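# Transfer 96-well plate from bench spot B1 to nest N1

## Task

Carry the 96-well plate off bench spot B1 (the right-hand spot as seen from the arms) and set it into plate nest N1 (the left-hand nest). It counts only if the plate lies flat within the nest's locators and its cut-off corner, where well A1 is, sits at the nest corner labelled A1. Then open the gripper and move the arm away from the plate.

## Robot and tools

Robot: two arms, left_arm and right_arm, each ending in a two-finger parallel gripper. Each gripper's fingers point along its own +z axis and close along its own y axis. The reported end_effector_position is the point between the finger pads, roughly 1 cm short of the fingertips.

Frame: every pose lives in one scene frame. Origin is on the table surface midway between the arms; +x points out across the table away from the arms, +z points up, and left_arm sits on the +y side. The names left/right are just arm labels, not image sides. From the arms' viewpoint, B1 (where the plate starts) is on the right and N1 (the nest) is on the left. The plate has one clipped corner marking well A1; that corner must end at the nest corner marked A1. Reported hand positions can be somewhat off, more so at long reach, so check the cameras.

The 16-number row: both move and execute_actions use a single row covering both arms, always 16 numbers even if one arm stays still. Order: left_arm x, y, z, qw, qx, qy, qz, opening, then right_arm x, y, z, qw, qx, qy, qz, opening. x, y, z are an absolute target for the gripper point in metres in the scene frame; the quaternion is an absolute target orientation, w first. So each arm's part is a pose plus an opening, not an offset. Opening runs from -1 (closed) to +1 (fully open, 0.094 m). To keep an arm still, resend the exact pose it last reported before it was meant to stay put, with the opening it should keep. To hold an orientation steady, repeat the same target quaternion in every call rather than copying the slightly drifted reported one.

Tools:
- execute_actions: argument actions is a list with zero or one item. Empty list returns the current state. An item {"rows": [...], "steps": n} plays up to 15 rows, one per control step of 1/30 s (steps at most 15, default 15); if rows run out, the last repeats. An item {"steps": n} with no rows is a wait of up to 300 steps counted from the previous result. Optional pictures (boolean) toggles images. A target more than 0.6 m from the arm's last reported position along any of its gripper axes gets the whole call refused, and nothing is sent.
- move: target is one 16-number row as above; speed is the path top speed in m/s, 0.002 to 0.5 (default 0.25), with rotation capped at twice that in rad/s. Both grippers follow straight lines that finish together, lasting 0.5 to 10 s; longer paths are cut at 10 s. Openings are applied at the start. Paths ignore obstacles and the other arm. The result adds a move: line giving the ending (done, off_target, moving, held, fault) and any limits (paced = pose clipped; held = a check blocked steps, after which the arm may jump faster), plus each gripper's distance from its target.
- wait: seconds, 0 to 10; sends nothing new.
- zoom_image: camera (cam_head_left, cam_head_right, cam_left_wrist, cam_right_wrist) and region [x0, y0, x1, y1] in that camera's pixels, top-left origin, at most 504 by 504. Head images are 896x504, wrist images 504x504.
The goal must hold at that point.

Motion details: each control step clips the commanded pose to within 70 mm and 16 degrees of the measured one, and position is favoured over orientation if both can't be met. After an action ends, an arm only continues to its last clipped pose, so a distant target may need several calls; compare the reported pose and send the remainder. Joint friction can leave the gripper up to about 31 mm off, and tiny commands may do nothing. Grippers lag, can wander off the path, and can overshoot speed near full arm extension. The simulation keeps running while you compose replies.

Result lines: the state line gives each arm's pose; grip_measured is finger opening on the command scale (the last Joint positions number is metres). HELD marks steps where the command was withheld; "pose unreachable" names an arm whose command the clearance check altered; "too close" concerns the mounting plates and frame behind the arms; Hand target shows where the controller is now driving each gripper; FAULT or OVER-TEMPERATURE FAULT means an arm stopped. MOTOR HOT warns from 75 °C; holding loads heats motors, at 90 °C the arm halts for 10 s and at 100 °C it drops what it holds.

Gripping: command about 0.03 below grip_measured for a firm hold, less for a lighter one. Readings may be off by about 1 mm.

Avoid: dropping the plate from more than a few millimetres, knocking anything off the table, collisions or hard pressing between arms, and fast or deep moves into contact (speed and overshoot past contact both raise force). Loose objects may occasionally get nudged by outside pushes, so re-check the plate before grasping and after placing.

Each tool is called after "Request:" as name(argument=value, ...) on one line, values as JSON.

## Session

Request:
execute_actions(actions=[])

Scene clock: 0.00 s of 13200.00 s.
left_arm: end_effector_position=(+0.0751, -0.1956, +0.2147) grip_measured=+1.000 end_effector_quat_wxyz=(+0.044, -0.139, +0.752, -0.643) | right_arm: end_effector_position=(+0.1934, -0.4173, +0.1903) grip_measured=+1.000 end_effector_quat_wxyz=(+0.007, +0.357, +0.930, +0.086)
Joint positions: left_arm=[-1.345  2.302  0.974  1.294 -0.264 -1.2    0.094] | right_arm=[-0.892  0.701  0.606 -1.124 -0.483 -0.017  0.094]
Joint velocities: left_arm=[-0.012 -0.002 -0.007 -0.051 -0.022 -0.022  0.   ] | right_arm=[-0.007  0.007  0.007 -0.037  0.051  0.007  0.   ]
Motor temperatures (°C, as the motors report them): left_arm=[20 23 23 19 21 19] | right_arm=[18 26 22 21 17 19]
Hand target (left_arm): +0.075, -0.196, +0.215; +0.044, -0.139, +0.752, -0.643
Hand target (right_arm): +0.193, -0.417, +0.190; +0.007, +0.357, +0.930, +0.086
camera_calibration (this result's frames):
cam_left_wrist: T_world_to_cam=[[0.126192, -0.162819, 0.978553, -0.258401], [-0.79512, 0.573248, 0.197918, 0.133967], [-0.593178, -0.803042, -0.0571212, 0.0171177], [0, 0, 0, 1]] pos_world=[0.149282, -0.105123, 0.227322]
cam_right_wrist: T_world_to_cam=[[-0.569657, -0.808659, -0.146836, -0.198971], [-0.581503, 0.270307, 0.767325, 0.0723533], [-0.580814, 0.522498, -0.62422, 0.541706], [0, 0, 0, 1]] pos_world=[0.243359, -0.463497, 0.253409]

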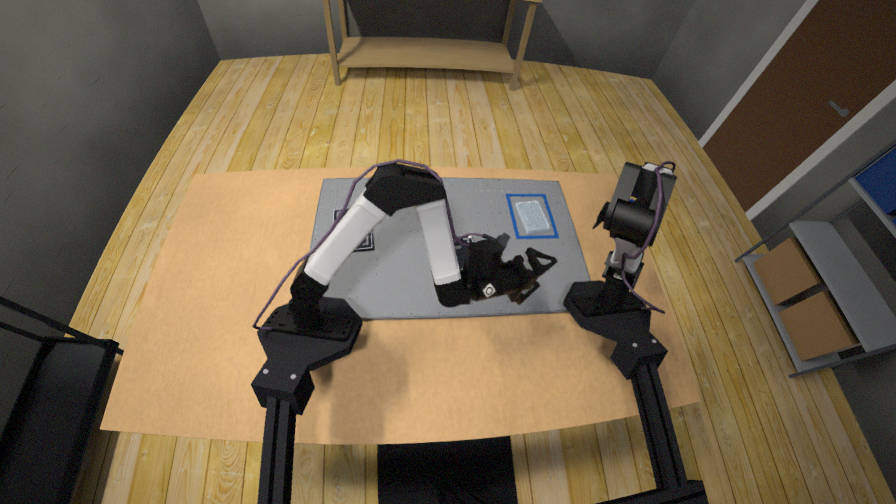

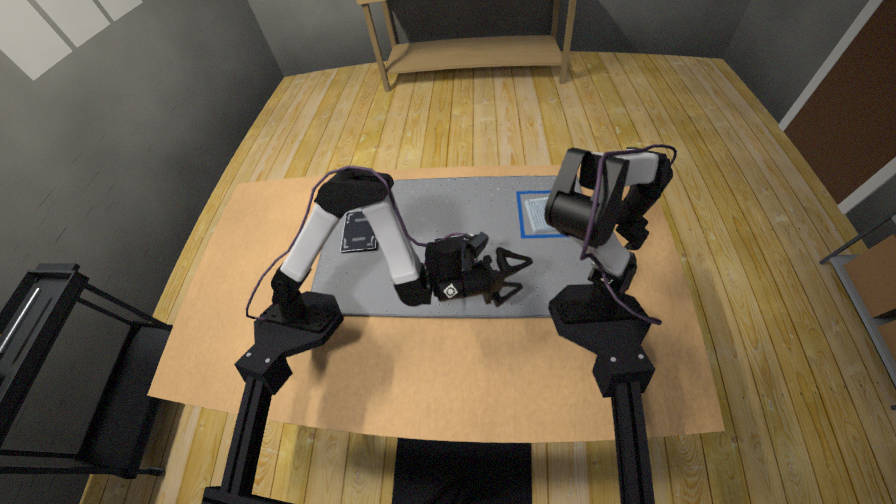

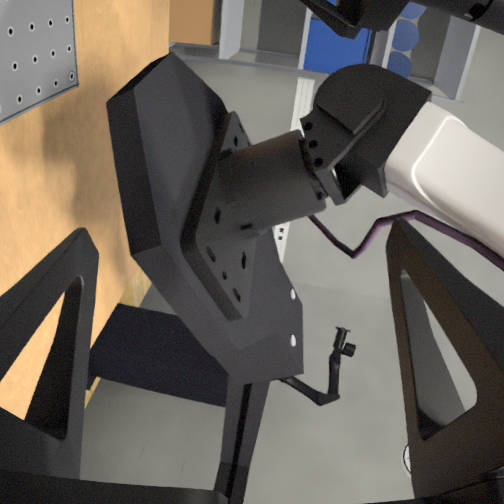

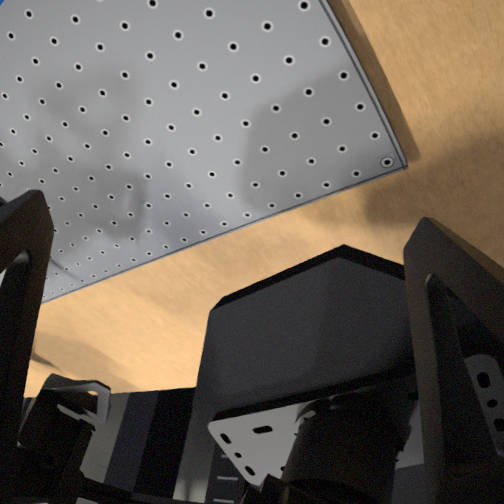

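Request:
move(target=[0.25,0.15,0.3,0.044,-0.139,0.752,-0.643,1,0.1934,-0.4173,0.19,0.007,0.357,0.93,0.086,1])

Request:
move(target=[0.40,0.30,0.25,0,0,1,0,1,0.50,-0.29,0.2,0,0,1,0,1])

Scene clock: 4.67 s of 13200.00 s.
left_arm: end_effector_position=(+0.2540, +0.1518, +0.3037) grip_measured=+1.000 end_effector_quat_wxyz=(+0.047, -0.145, +0.747, -0.648) | right_arm: end_effector_position=(+0.1934, -0.4173, +0.1903) grip_measured=+1.000 end_effector_quat_wxyz=(+0.007, +0.357, +0.930, +0.086)
Joint positions: left_arm=[-0.123  0.637  0.315  0.295  0.952 -1.176  0.094] | right_arm=[-0.892  0.701  0.606 -1.124 -0.483 -0.017  0.094]
Joint velocities: left_arm=[-0.012  0.002 -0.017 -0.051  0.022 -0.022  0.   ] | right_arm=[ 0.007  0.012  0.002 -0.051 -0.066  0.007  0.   ]
Motor temperatures (°C, as the motors report them): left_arm=[20 24 24 20 21 19] | right_arm=[18 26 22 21 17 19]
Hand target (left_arm): +0.256, +0.151, +0.303; +0.041, -0.144, +0.749, -0.645
Hand target (right_arm): +0.193, -0.417, +0.190; +0.007, +0.357, +0.930, +0.086
Off the commanded pose (left_arm): 0.006 m, 1 deg.
Off the commanded pose (right_arm): 0.000 m, 0 deg.
move: done
camera_calibration (this result's frames):
cam_left_wrist: T_world_to_cam=[[0.129524, -0.148016, 0.980467, -0.315128], [-0.802501, 0.565142, 0.19133, 0.0646108], [-0.582423, -0.811607, -0.0455835, 0.402368], [0, 0, 0, 1]] pos_world=[0.327015, 0.243406, 0.314952]
cam_right_wrist: T_world_to_cam=[[-0.569657, -0.808659, -0.146836, -0.198971], [-0.581503, 0.270307, 0.767325, 0.0723533], [-0.580814, 0.522498, -0.62422, 0.541706], [0, 0, 0, 1]] pos_world=[0.243359, -0.463497, 0.253409]

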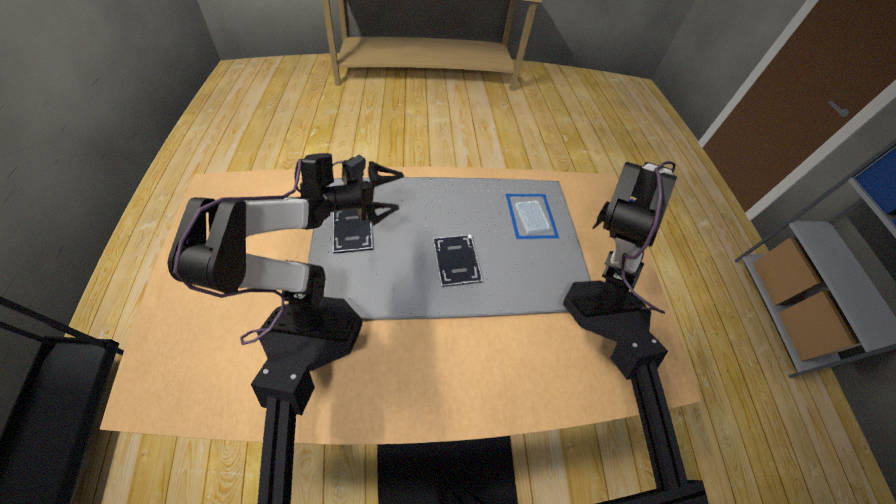

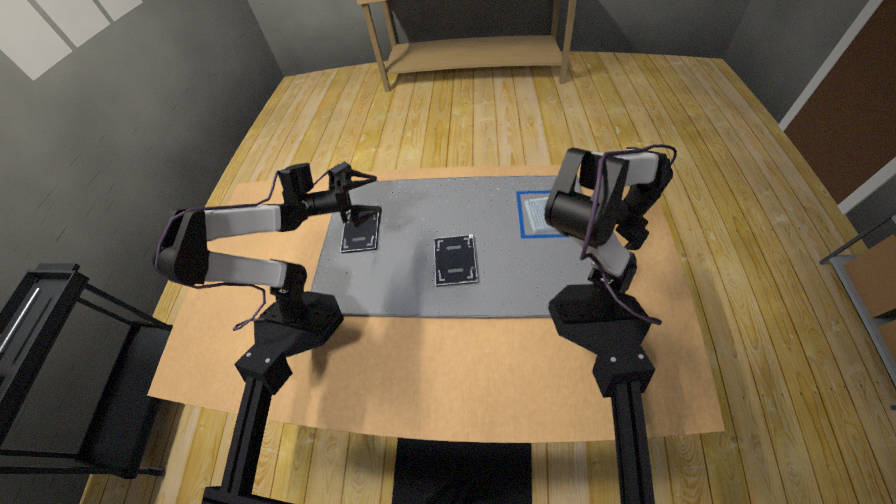

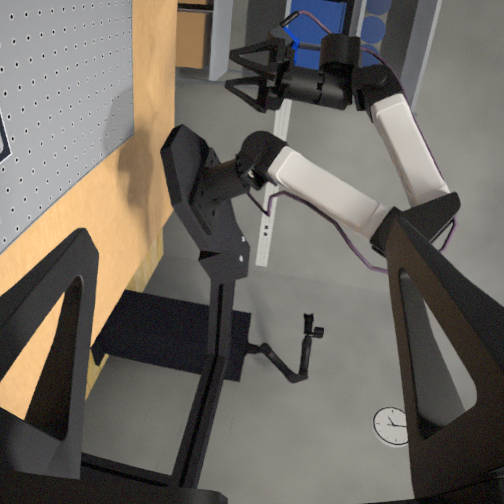

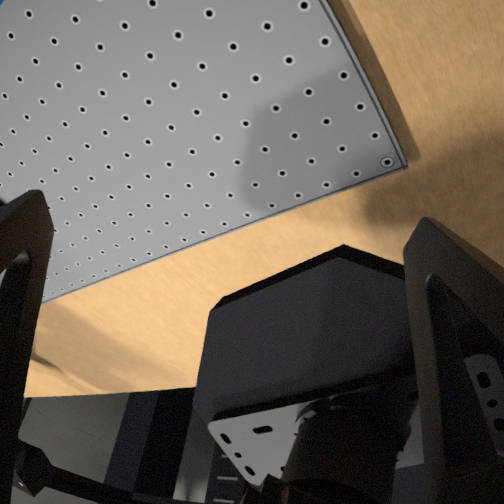

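Scene clock: 8.27 s of 13200.00 s.
left_arm: end_effector_position=(+0.4000, +0.2998, +0.2464) grip_measured=+1.000 end_effector_quat_wxyz=(+0.010, -0.020, +1.000, -0.005) | right_arm: end_effector_position=(+0.5028, -0.2952, +0.2057) grip_measured=+1.000 end_effector_quat_wxyz=(+0.013, +0.005, +1.000, -0.002)
Joint positions: left_arm=[-0.034  1.446  1.632 -1.237 -0.107 -0.231  0.094] | right_arm=[ 0.158  1.814  2.017 -1.266  0.18   0.219  0.094]
Joint velocities: left_arm=[-0.027 -0.012 -0.007 -0.051  0.022 -0.051  0.   ] | right_arm=[-0.012  0.007  0.012 -0.037  0.022 -0.051  0.   ]
Motor temperatures (°C, as the motors report them): left_arm=[20 24 24 20 21 19] | right_arm=[18 26 23 21 17 19]
Hand target (left_arm): +0.401, +0.298, +0.247; +0.006, -0.012, +1.000, -0.001
Hand target (right_arm): +0.501, -0.292, +0.197; +0.000, -0.004, +1.000, -0.008
Off the commanded pose (left_arm): 0.004 m, 3 deg.
Off the commanded pose (right_arm): 0.008 m, 2 deg.
move: off_target (left_arm)
camera_calibration (this result's frames):
cam_left_wrist: T_world_to_cam=[[0.00841902, -0.999899, -0.0114507, 0.292219], [-0.645871, -0.0141796, 0.763315, 0.0791648], [-0.7634, 0.000969336, -0.645925, 0.58166], [0, 0, 0, 1]] pos_world=[0.492709, 0.292749, 0.318627]
cam_right_wrist: T_world_to_cam=[[0.109345, -0.99354, 0.0303575, -0.354166], [-0.670492, -0.0511762, 0.74015, 0.162897], [-0.733815, -0.101286, -0.671756, 0.569727], [0, 0, 0, 1]] pos_world=[0.566021, -0.285836, 0.272901]

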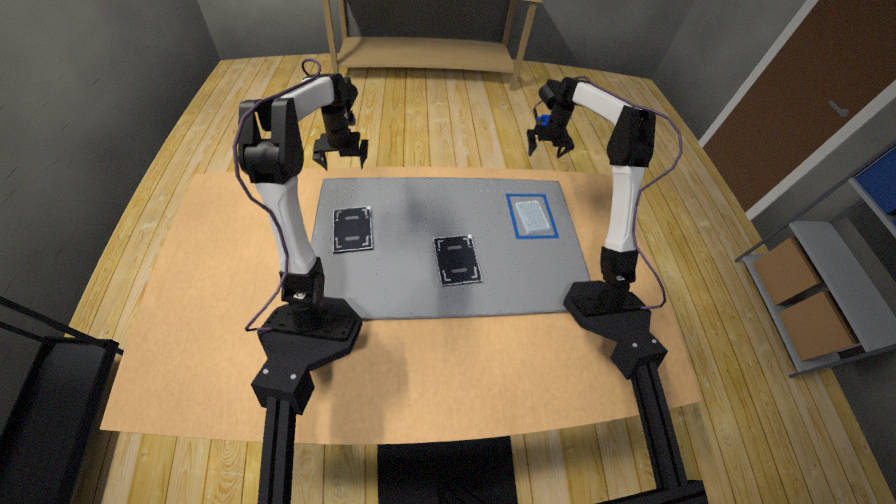

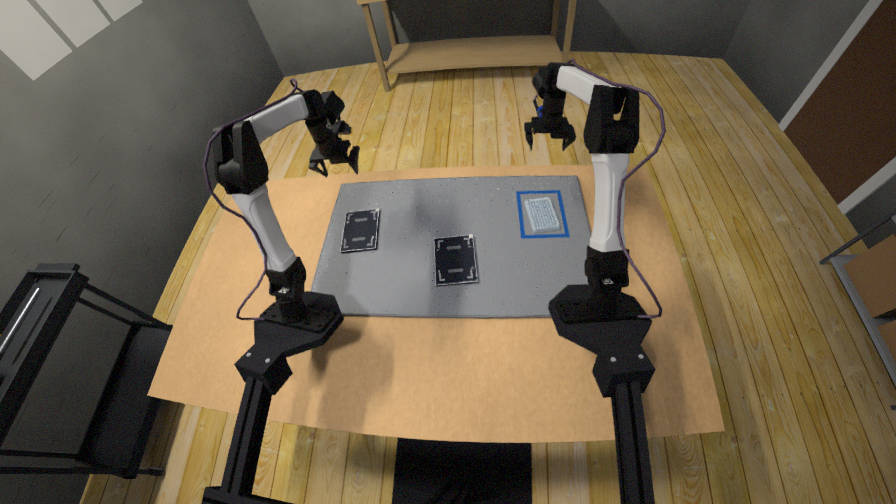

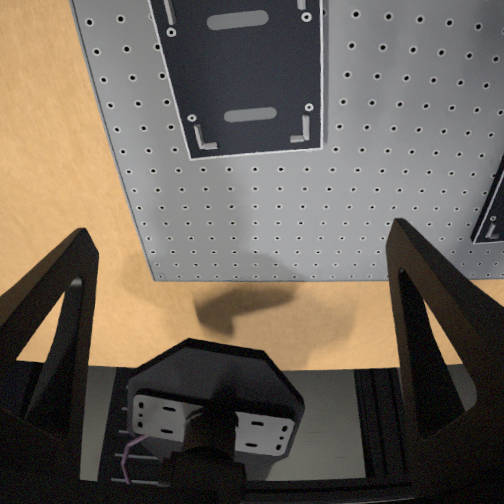

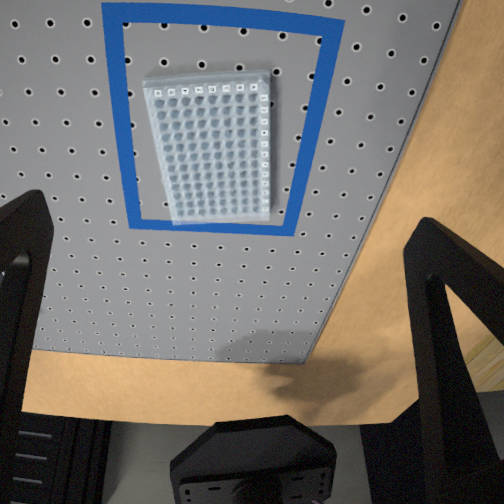

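Request:
move(target=[0.40,0.30,0.25,0,0,1,0,1,0.385,-0.293,0.06,0,-0.07,0.9975,0,1], speed=0.15)

Request:
move(target=[0.40,0.30,0.25,0,0,1,0,1,0.372,-0.293,0.035,0,-0.07,0.9975,0,1], speed=0.03)

Scene clock: 15.27 s of 13200.00 s.
left_arm: end_effector_position=(+0.3993, +0.3007, +0.2516) grip_measured=+1.000 end_effector_quat_wxyz=(+0.008, -0.007, +1.000, -0.004) | right_arm: end_effector_position=(+0.3874, -0.2952, +0.0636) grip_measured=+1.000 end_effector_quat_wxyz=(+0.003, -0.066, +0.998, -0.005)
Joint positions: left_arm=[-0.034  1.446  1.653 -1.263 -0.108 -0.205  0.094] | right_arm=[ 0.158  1.656  1.108 -0.535  0.181  0.081  0.094]
Joint velocities: left_arm=[-0.022 -0.002 -0.002  0.037  0.051 -0.007  0.   ] | right_arm=[ 0.002  0.007 -0.022 -0.066  0.051 -0.007  0.   ]
Motor temperatures (°C, as the motors report them): left_arm=[20 25 25 20 21 19] | right_arm=[18 30 24 21 17 19]
Hand target (left_arm): +0.400, +0.300, +0.250; +0.000, -0.000, +1.000, -0.000
Hand target (right_arm): +0.381, -0.294, +0.062; -0.000, -0.070, +0.998, -0.000
Off the commanded pose (left_arm): 0.002 m, 1 deg.
Off the commanded pose (right_arm): 0.005 m, 1 deg.
After step 90, 2.07 s passed at rest.
move: done
camera_calibration (this result's frames):
cam_left_wrist: T_world_to_cam=[[-0.0177201, -0.999746, -0.013956, 0.304248], [-0.642671, 0.000696155, 0.766142, 0.068259], [-0.765937, 0.0225452, -0.64252, 0.578148], [0, 0, 0, 1]] pos_world=[0.492085, 0.291088, 0.323422]
cam_right_wrist: T_world_to_cam=[[0.249294, -0.967849, 0.0334654, -0.384095], [-0.642044, -0.139307, 0.753905, 0.152789], [-0.725005, -0.20943, -0.65613, 0.35331], [0, 0, 0, 1]] pos_world=[0.450001, -0.276467, 0.129483]

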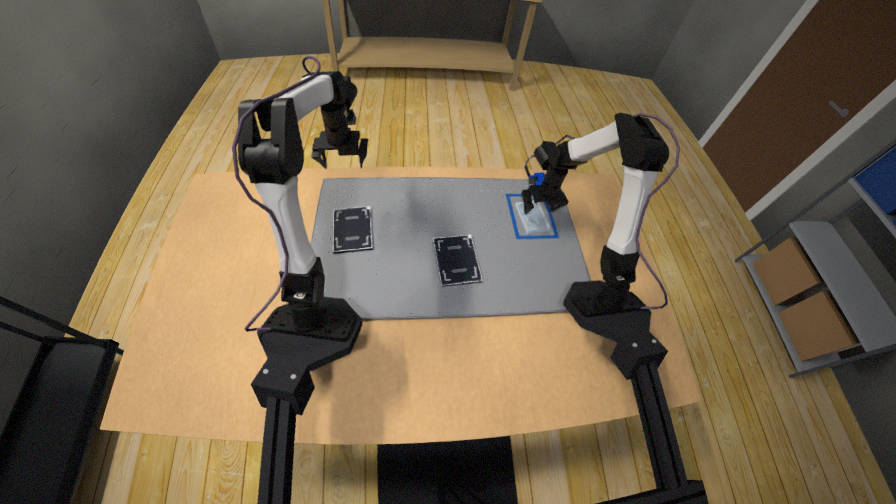

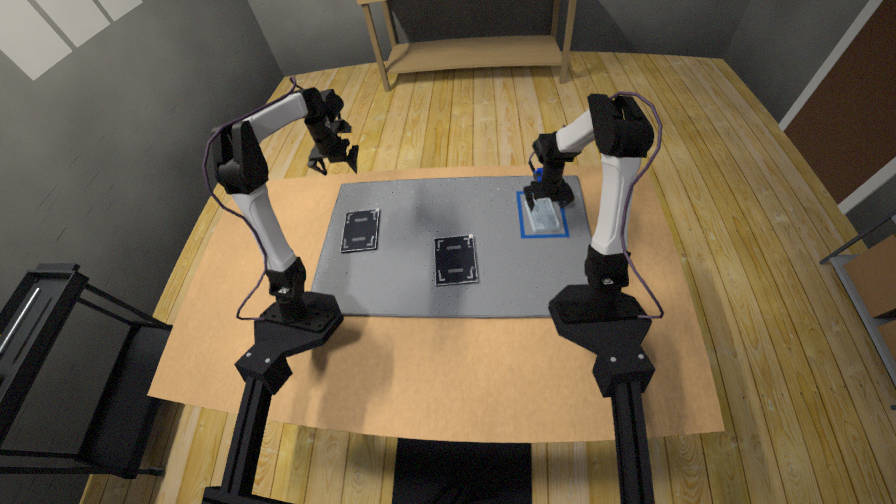

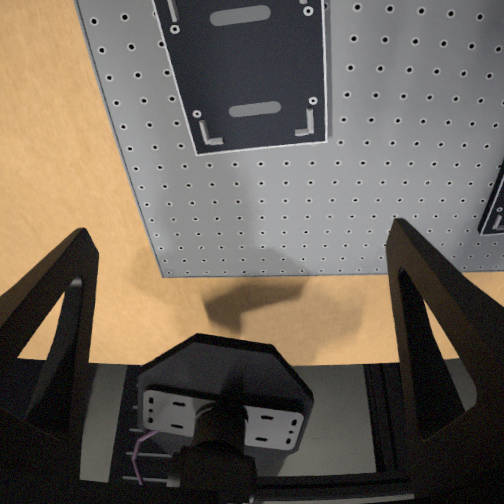

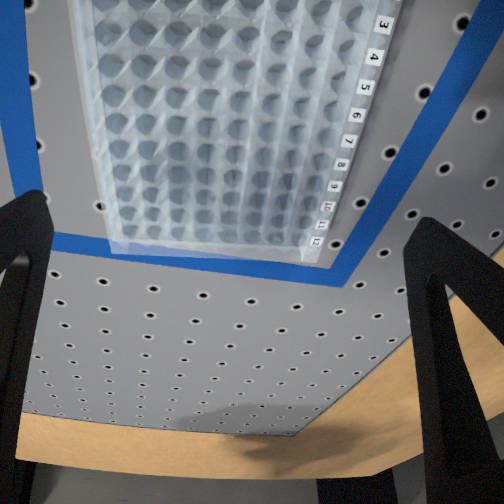

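Scene clock: 16.73 s of 13200.00 s.
left_arm: end_effector_position=(+0.3993, +0.3007, +0.2516) grip_measured=+1.000 end_effector_quat_wxyz=(+0.008, -0.007, +1.000, -0.004) | right_arm: end_effector_position=(+0.3863, -0.2926, +0.0496) grip_measured=+1.000 end_effector_quat_wxyz=(+0.022, -0.064, +0.998, -0.001)
Joint positions: left_arm=[-0.034  1.446  1.653 -1.263 -0.108 -0.205  0.094] | right_arm=[ 0.158  1.67   1.05  -0.423  0.178  0.076  0.094]
Joint velocities: left_arm=[-0.012  0.012 -0.012  0.022 -0.007 -0.081  0.   ] | right_arm=[-0.002  0.002 -0.027  0.007 -0.007  0.007  0.   ]
Motor temperatures (°C, as the motors report them): left_arm=[20 25 26 20 21 19] | right_arm=[18 30 24 21 17 19]
Hand target (left_arm): +0.400, +0.300, +0.250; +0.000, +0.000, +1.000, +0.000
Hand target (right_arm): +0.371, -0.293, +0.036; -0.000, -0.070, +0.998, +0.000
Off the commanded pose (left_arm): 0.002 m, 1 deg.
Off the commanded pose (right_arm): 0.020 m, 3 deg.
move: off_target (right_arm)
camera_calibration (this result's frames):
cam_left_wrist: T_world_to_cam=[[-0.0181014, -0.999739, -0.013962, 0.3044], [-0.642673, 0.000936702, 0.76614, 0.0681878], [-0.765927, 0.0228412, -0.642522, 0.578056], [0, 0, 0, 1]] pos_world=[0.492081, 0.291053, 0.323422]
cam_right_wrist: T_world_to_cam=[[0.246096, -0.968692, 0.0327415, -0.379782], [-0.670015, -0.145614, 0.727926, 0.173255], [-0.700369, -0.201077, -0.684873, 0.338215], [0, 0, 0, 1]] pos_world=[0.446422, -0.274657, 0.117952]

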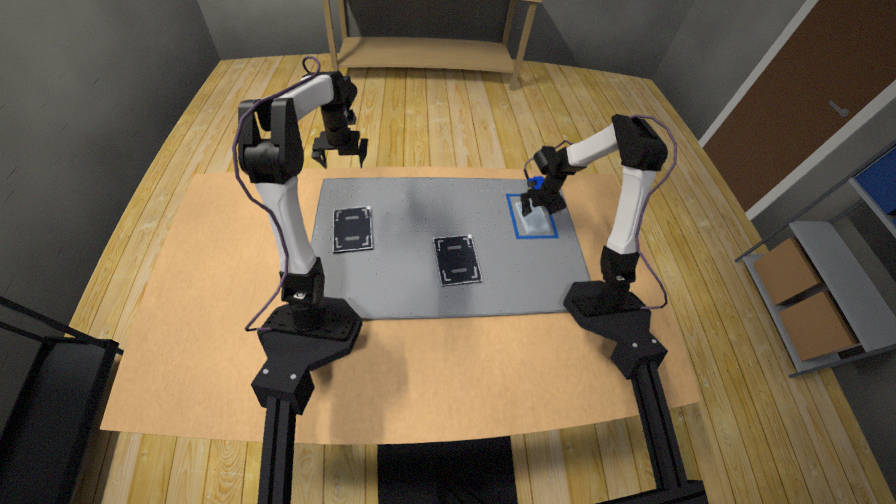

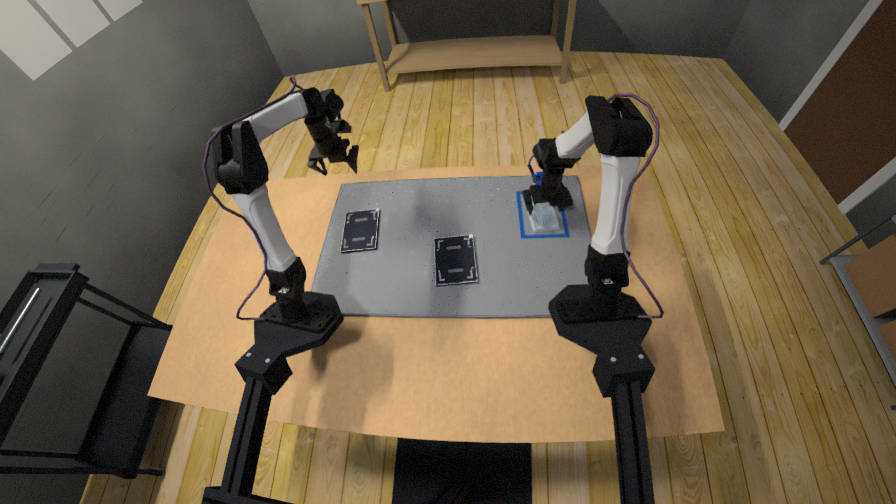

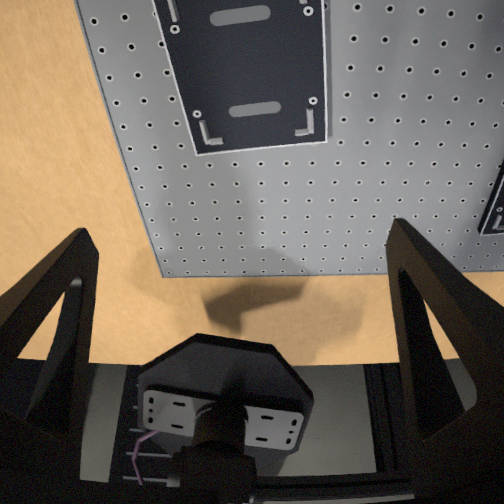

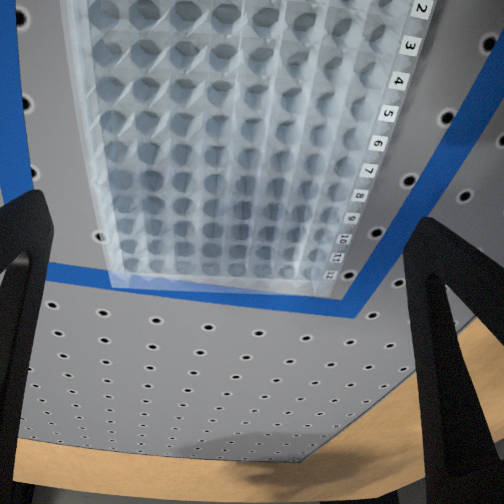

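Request:
move(target=[0.40,0.30,0.25,0,0,1,0,1,0.365,-0.294,0.012,0,-0.07,0.9975,0,1], speed=0.02)

Scene clock: 22.70 s of 13200.00 s.
left_arm: end_effector_position=(+0.3993, +0.3007, +0.2516) grip_measured=+1.000 end_effector_quat_wxyz=(+0.008, -0.007, +1.000, -0.004) | right_arm: end_effector_position=(+0.3800, -0.2891, +0.0272) grip_measured=+1.000 end_effector_quat_wxyz=(+0.023, -0.068, +0.997, +0.002)
Joint positions: left_arm=[-0.034  1.446  1.653 -1.263 -0.108 -0.205  0.094] | right_arm=[ 0.158  1.727  1.014 -0.328  0.173  0.068  0.094]
Joint velocities: left_arm=[-0.017  0.007  0.002  0.022  0.022 -0.066  0.   ] | right_arm=[ 0.007 -0.002  0.007  0.037 -0.022 -0.007  0.   ]
Motor temperatures (°C, as the motors report them): left_arm=[20 26 26 19 21 19] | right_arm=[18 31 23 21 17 19]
Hand target (left_arm): +0.400, +0.300, +0.250; +0.000, -0.000, +1.000, +0.000
Hand target (right_arm): +0.364, -0.294, +0.014; +0.000, -0.070, +0.998, +0.000
Off the commanded pose (left_arm): 0.002 m, 1 deg.
Off the commanded pose (right_arm): 0.022 m, 3 deg.
After step 90, 0.53 s passed at rest.
move: off_target (right_arm)
camera_calibration (this result's frames):
cam_left_wrist: T_world_to_cam=[[-0.0181014, -0.999739, -0.013962, 0.3044], [-0.642673, 0.000936702, 0.76614, 0.0681878], [-0.765927, 0.0228412, -0.642522, 0.578056], [0, 0, 0, 1]] pos_world=[0.492081, 0.291053, 0.323422]
cam_right_wrist: T_world_to_cam=[[0.253867, -0.966825, 0.0282929, -0.376455], [-0.670227, -0.154746, 0.725844, 0.183339], [-0.697386, -0.203231, -0.687277, 0.317495], [0, 0, 0, 1]] pos_world=[0.439865, -0.271071, 0.0957821]

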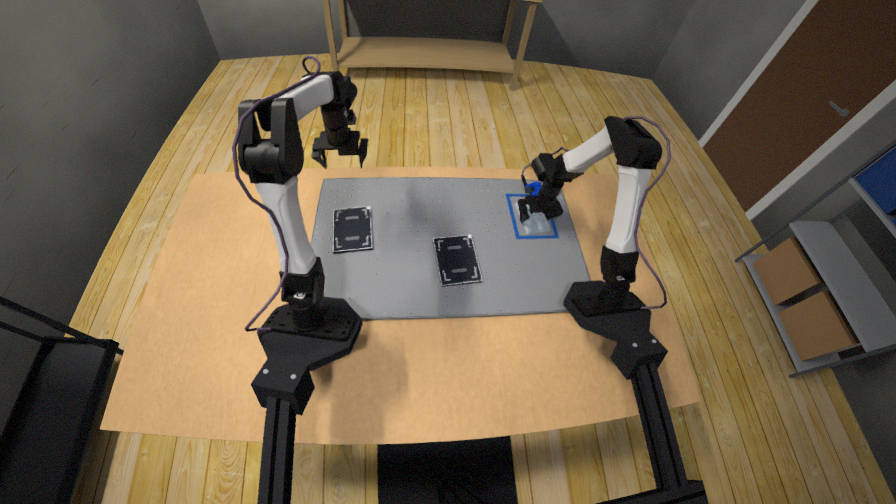

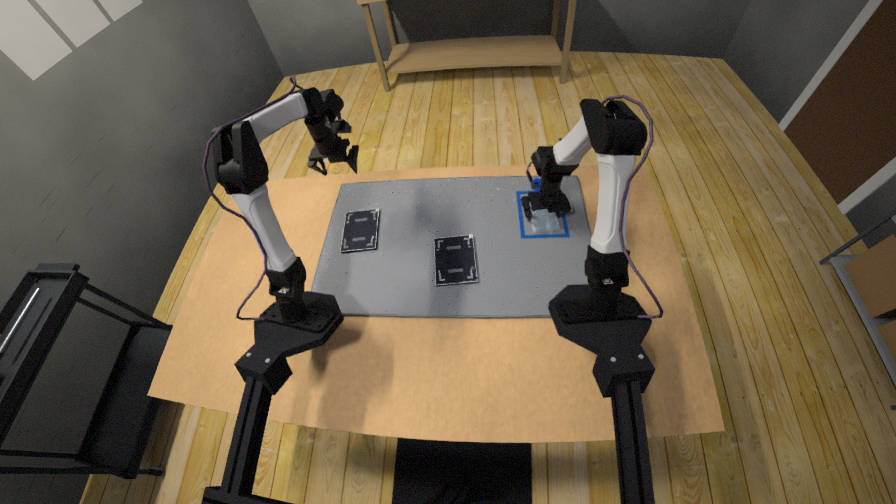

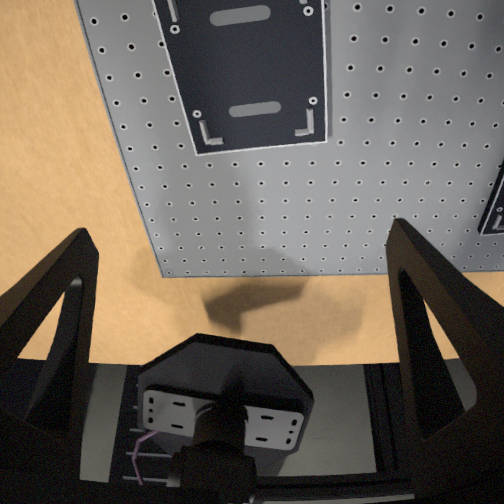

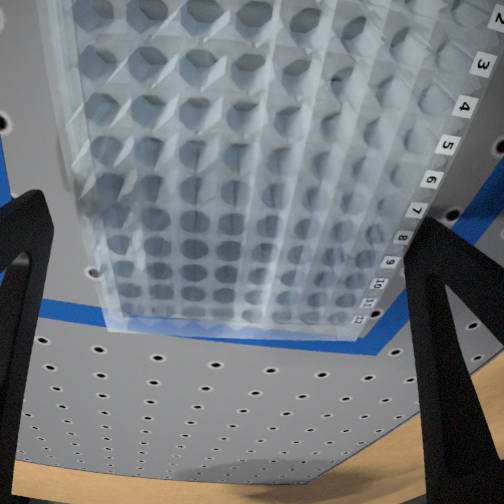

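Request:
move(target=[0.40,0.30,0.25,0,0,1,0,1,0.385,-0.298,0.027,0,-0.07,0.9975,0,1], speed=0.02)

Request:
move(target=[0.40,0.30,0.25,0,0,1,0,1,0.385,-0.298,0.027,0,-0.07,0.9975,0,0.69], speed=0.02)

Scene clock: 26.33 s of 13200.00 s.
left_arm: end_effector_position=(+0.3993, +0.3007, +0.2516) grip_measured=+1.000 end_effector_quat_wxyz=(+0.008, -0.007, +1.000, -0.004) | right_arm: end_effector_position=(+0.3867, -0.2952, +0.0334) grip_measured=+1.000 end_effector_quat_wxyz=(+0.014, -0.070, +0.997, -0.001)
Joint positions: left_arm=[-0.034  1.446  1.653 -1.263 -0.108 -0.205  0.094] | right_arm=[ 0.14   1.727  1.064 -0.395  0.166  0.053  0.094]
Joint velocities: left_arm=[ 0.032 -0.002 -0.012 -0.066 -0.007 -0.037  0.   ] | right_arm=[ 0.007 -0.007  0.017 -0.007 -0.081 -0.007  0.   ]
Motor temperatures (°C, as the motors report them): left_arm=[20 26 27 19 21 19] | right_arm=[18 32 23 21 17 19]
Hand target (left_arm): +0.400, +0.300, +0.250; +0.000, -0.000, +1.000, +0.000
Hand target (right_arm): +0.385, -0.298, +0.027; +0.000, -0.070, +0.998, +0.000
Off the commanded pose (left_arm): 0.002 m, 1 deg.
Off the commanded pose (right_arm): 0.007 m, 2 deg.
move: done
camera_calibration (this result's frames):
cam_left_wrist: T_world_to_cam=[[-0.0181014, -0.999739, -0.013962, 0.3044], [-0.642673, 0.000936702, 0.76614, 0.0681878], [-0.765927, 0.0228412, -0.642522, 0.578056], [0, 0, 0, 1]] pos_world=[0.492081, 0.291053, 0.323422]
cam_right_wrist: T_world_to_cam=[[0.256639, -0.966064, 0.0292809, -0.385075], [-0.656141, -0.151902, 0.739192, 0.177362], [-0.709658, -0.208918, -0.672858, 0.327764], [0, 0, 0, 1]] pos_world=[0.447801, -0.276589, 0.10071]

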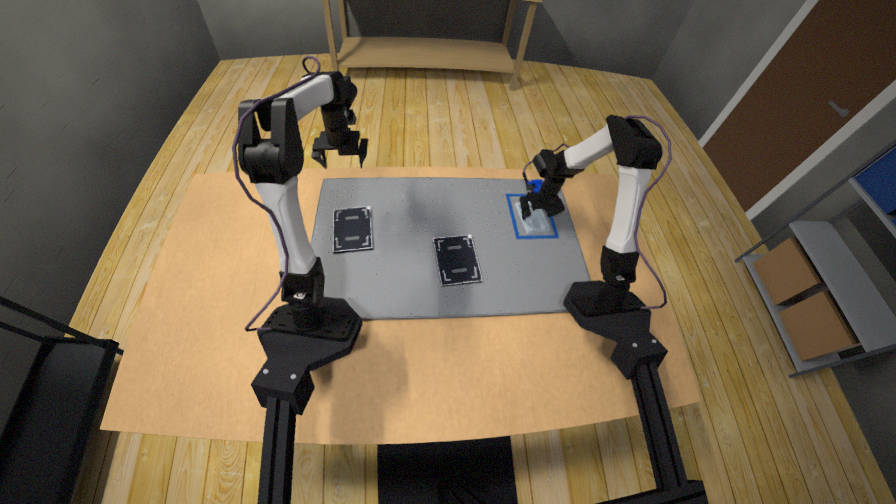

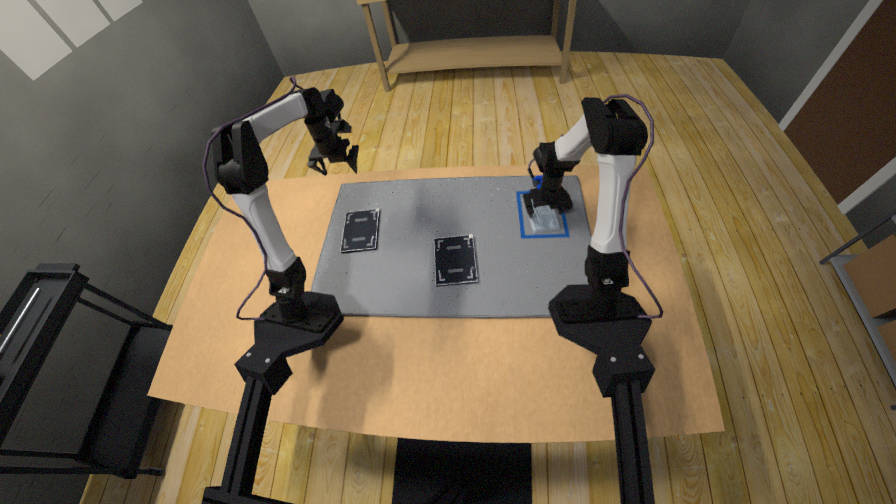

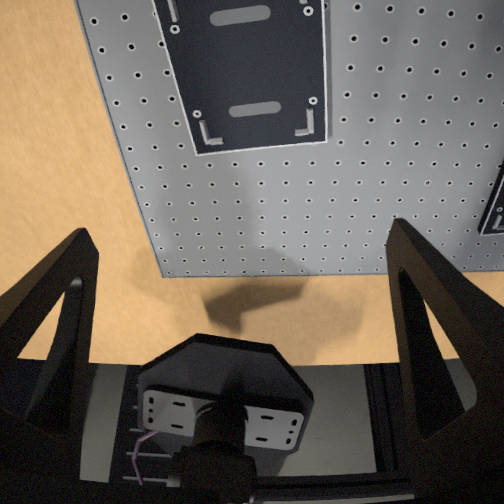

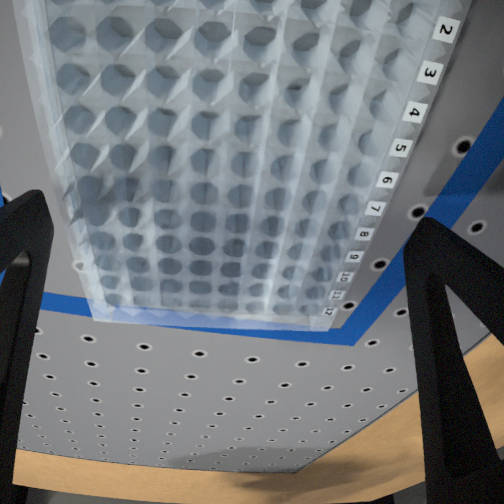

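Scene clock: 27.27 s of 13200.00 s.
left_arm: end_effector_position=(+0.3993, +0.3007, +0.2516) grip_measured=+1.000 end_effector_quat_wxyz=(+0.008, -0.007, +1.000, -0.004) | right_arm: end_effector_position=(+0.3859, -0.2953, +0.0334) grip_measured=+0.692 end_effector_quat_wxyz=(+0.012, -0.070, +0.997, -0.001)
Joint positions: left_arm=[-0.034  1.446  1.653 -1.263 -0.108 -0.205  0.094] | right_arm=[ 0.14   1.727  1.064 -0.398  0.166  0.052  0.079]
Joint velocities: left_arm=[ 0.012  0.012 -0.007 -0.051  0.037  0.037  0.   ] | right_arm=[ 0.002  0.002  0.007 -0.051  0.022 -0.007 -0.   ]
Motor temperatures (°C, as the motors report them): left_arm=[20 27 27 19 21 19] | right_arm=[18 32 23 21 17 19]
Hand target (left_arm): +0.400, +0.300, +0.250; +0.000, -0.000, +1.000, +0.000
Hand target (right_arm): +0.385, -0.298, +0.027; +0.000, -0.070, +0.998, +0.000
Off the commanded pose (left_arm): 0.002 m, 1 deg.
Off the commanded pose (right_arm): 0.007 m, 1 deg.
move: done
camera_calibration (this result's frames):
cam_left_wrist: T_world_to_cam=[[-0.0181014, -0.999739, -0.013962, 0.3044], [-0.642673, 0.000936702, 0.76614, 0.0681878], [-0.765927, 0.0228412, -0.642522, 0.578056], [0, 0, 0, 1]] pos_world=[0.492081, 0.291053, 0.323422]
cam_right_wrist: T_world_to_cam=[[0.258018, -0.965713, 0.0287049, -0.385362], [-0.653426, -0.152542, 0.741462, 0.175504], [-0.711661, -0.210067, -0.670381, 0.327489], [0, 0, 0, 1]] pos_world=[0.447171, -0.276583, 0.100475]

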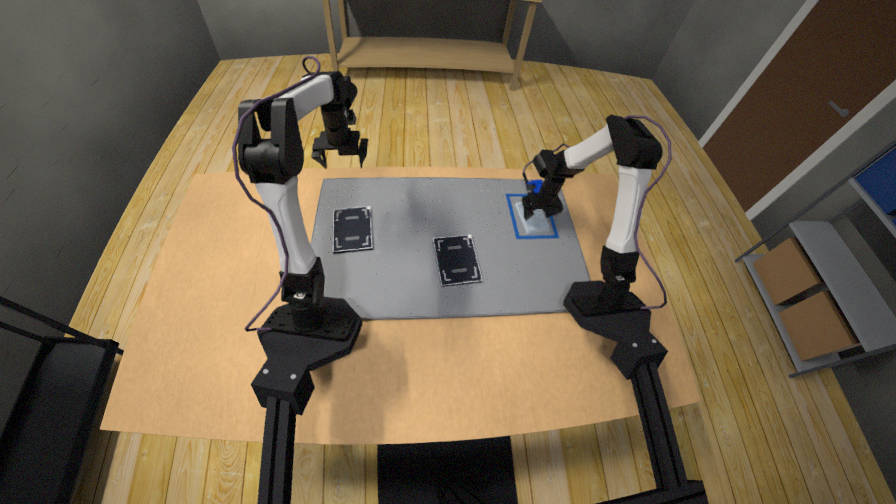

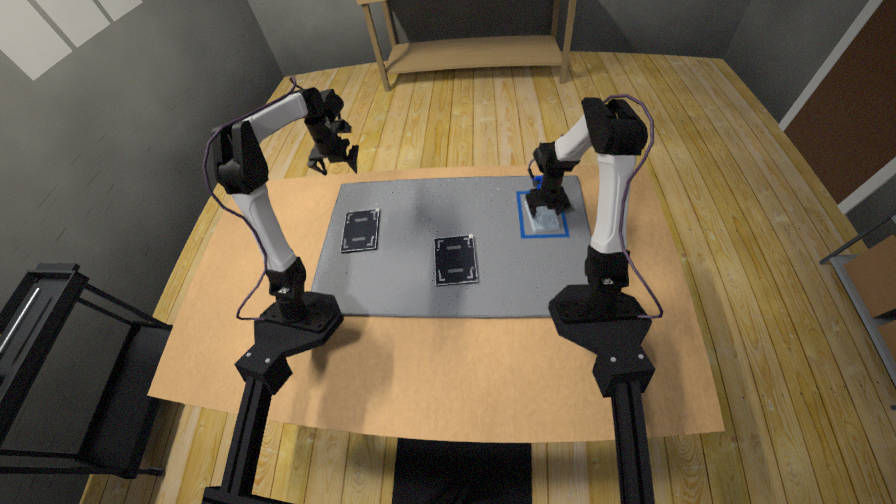

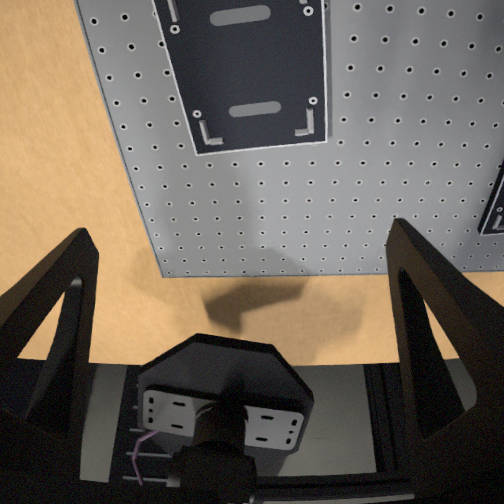

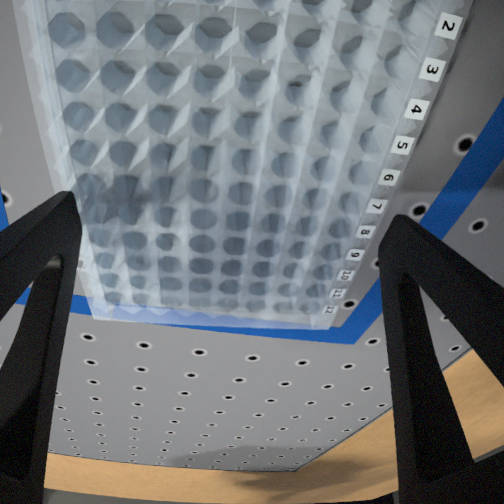

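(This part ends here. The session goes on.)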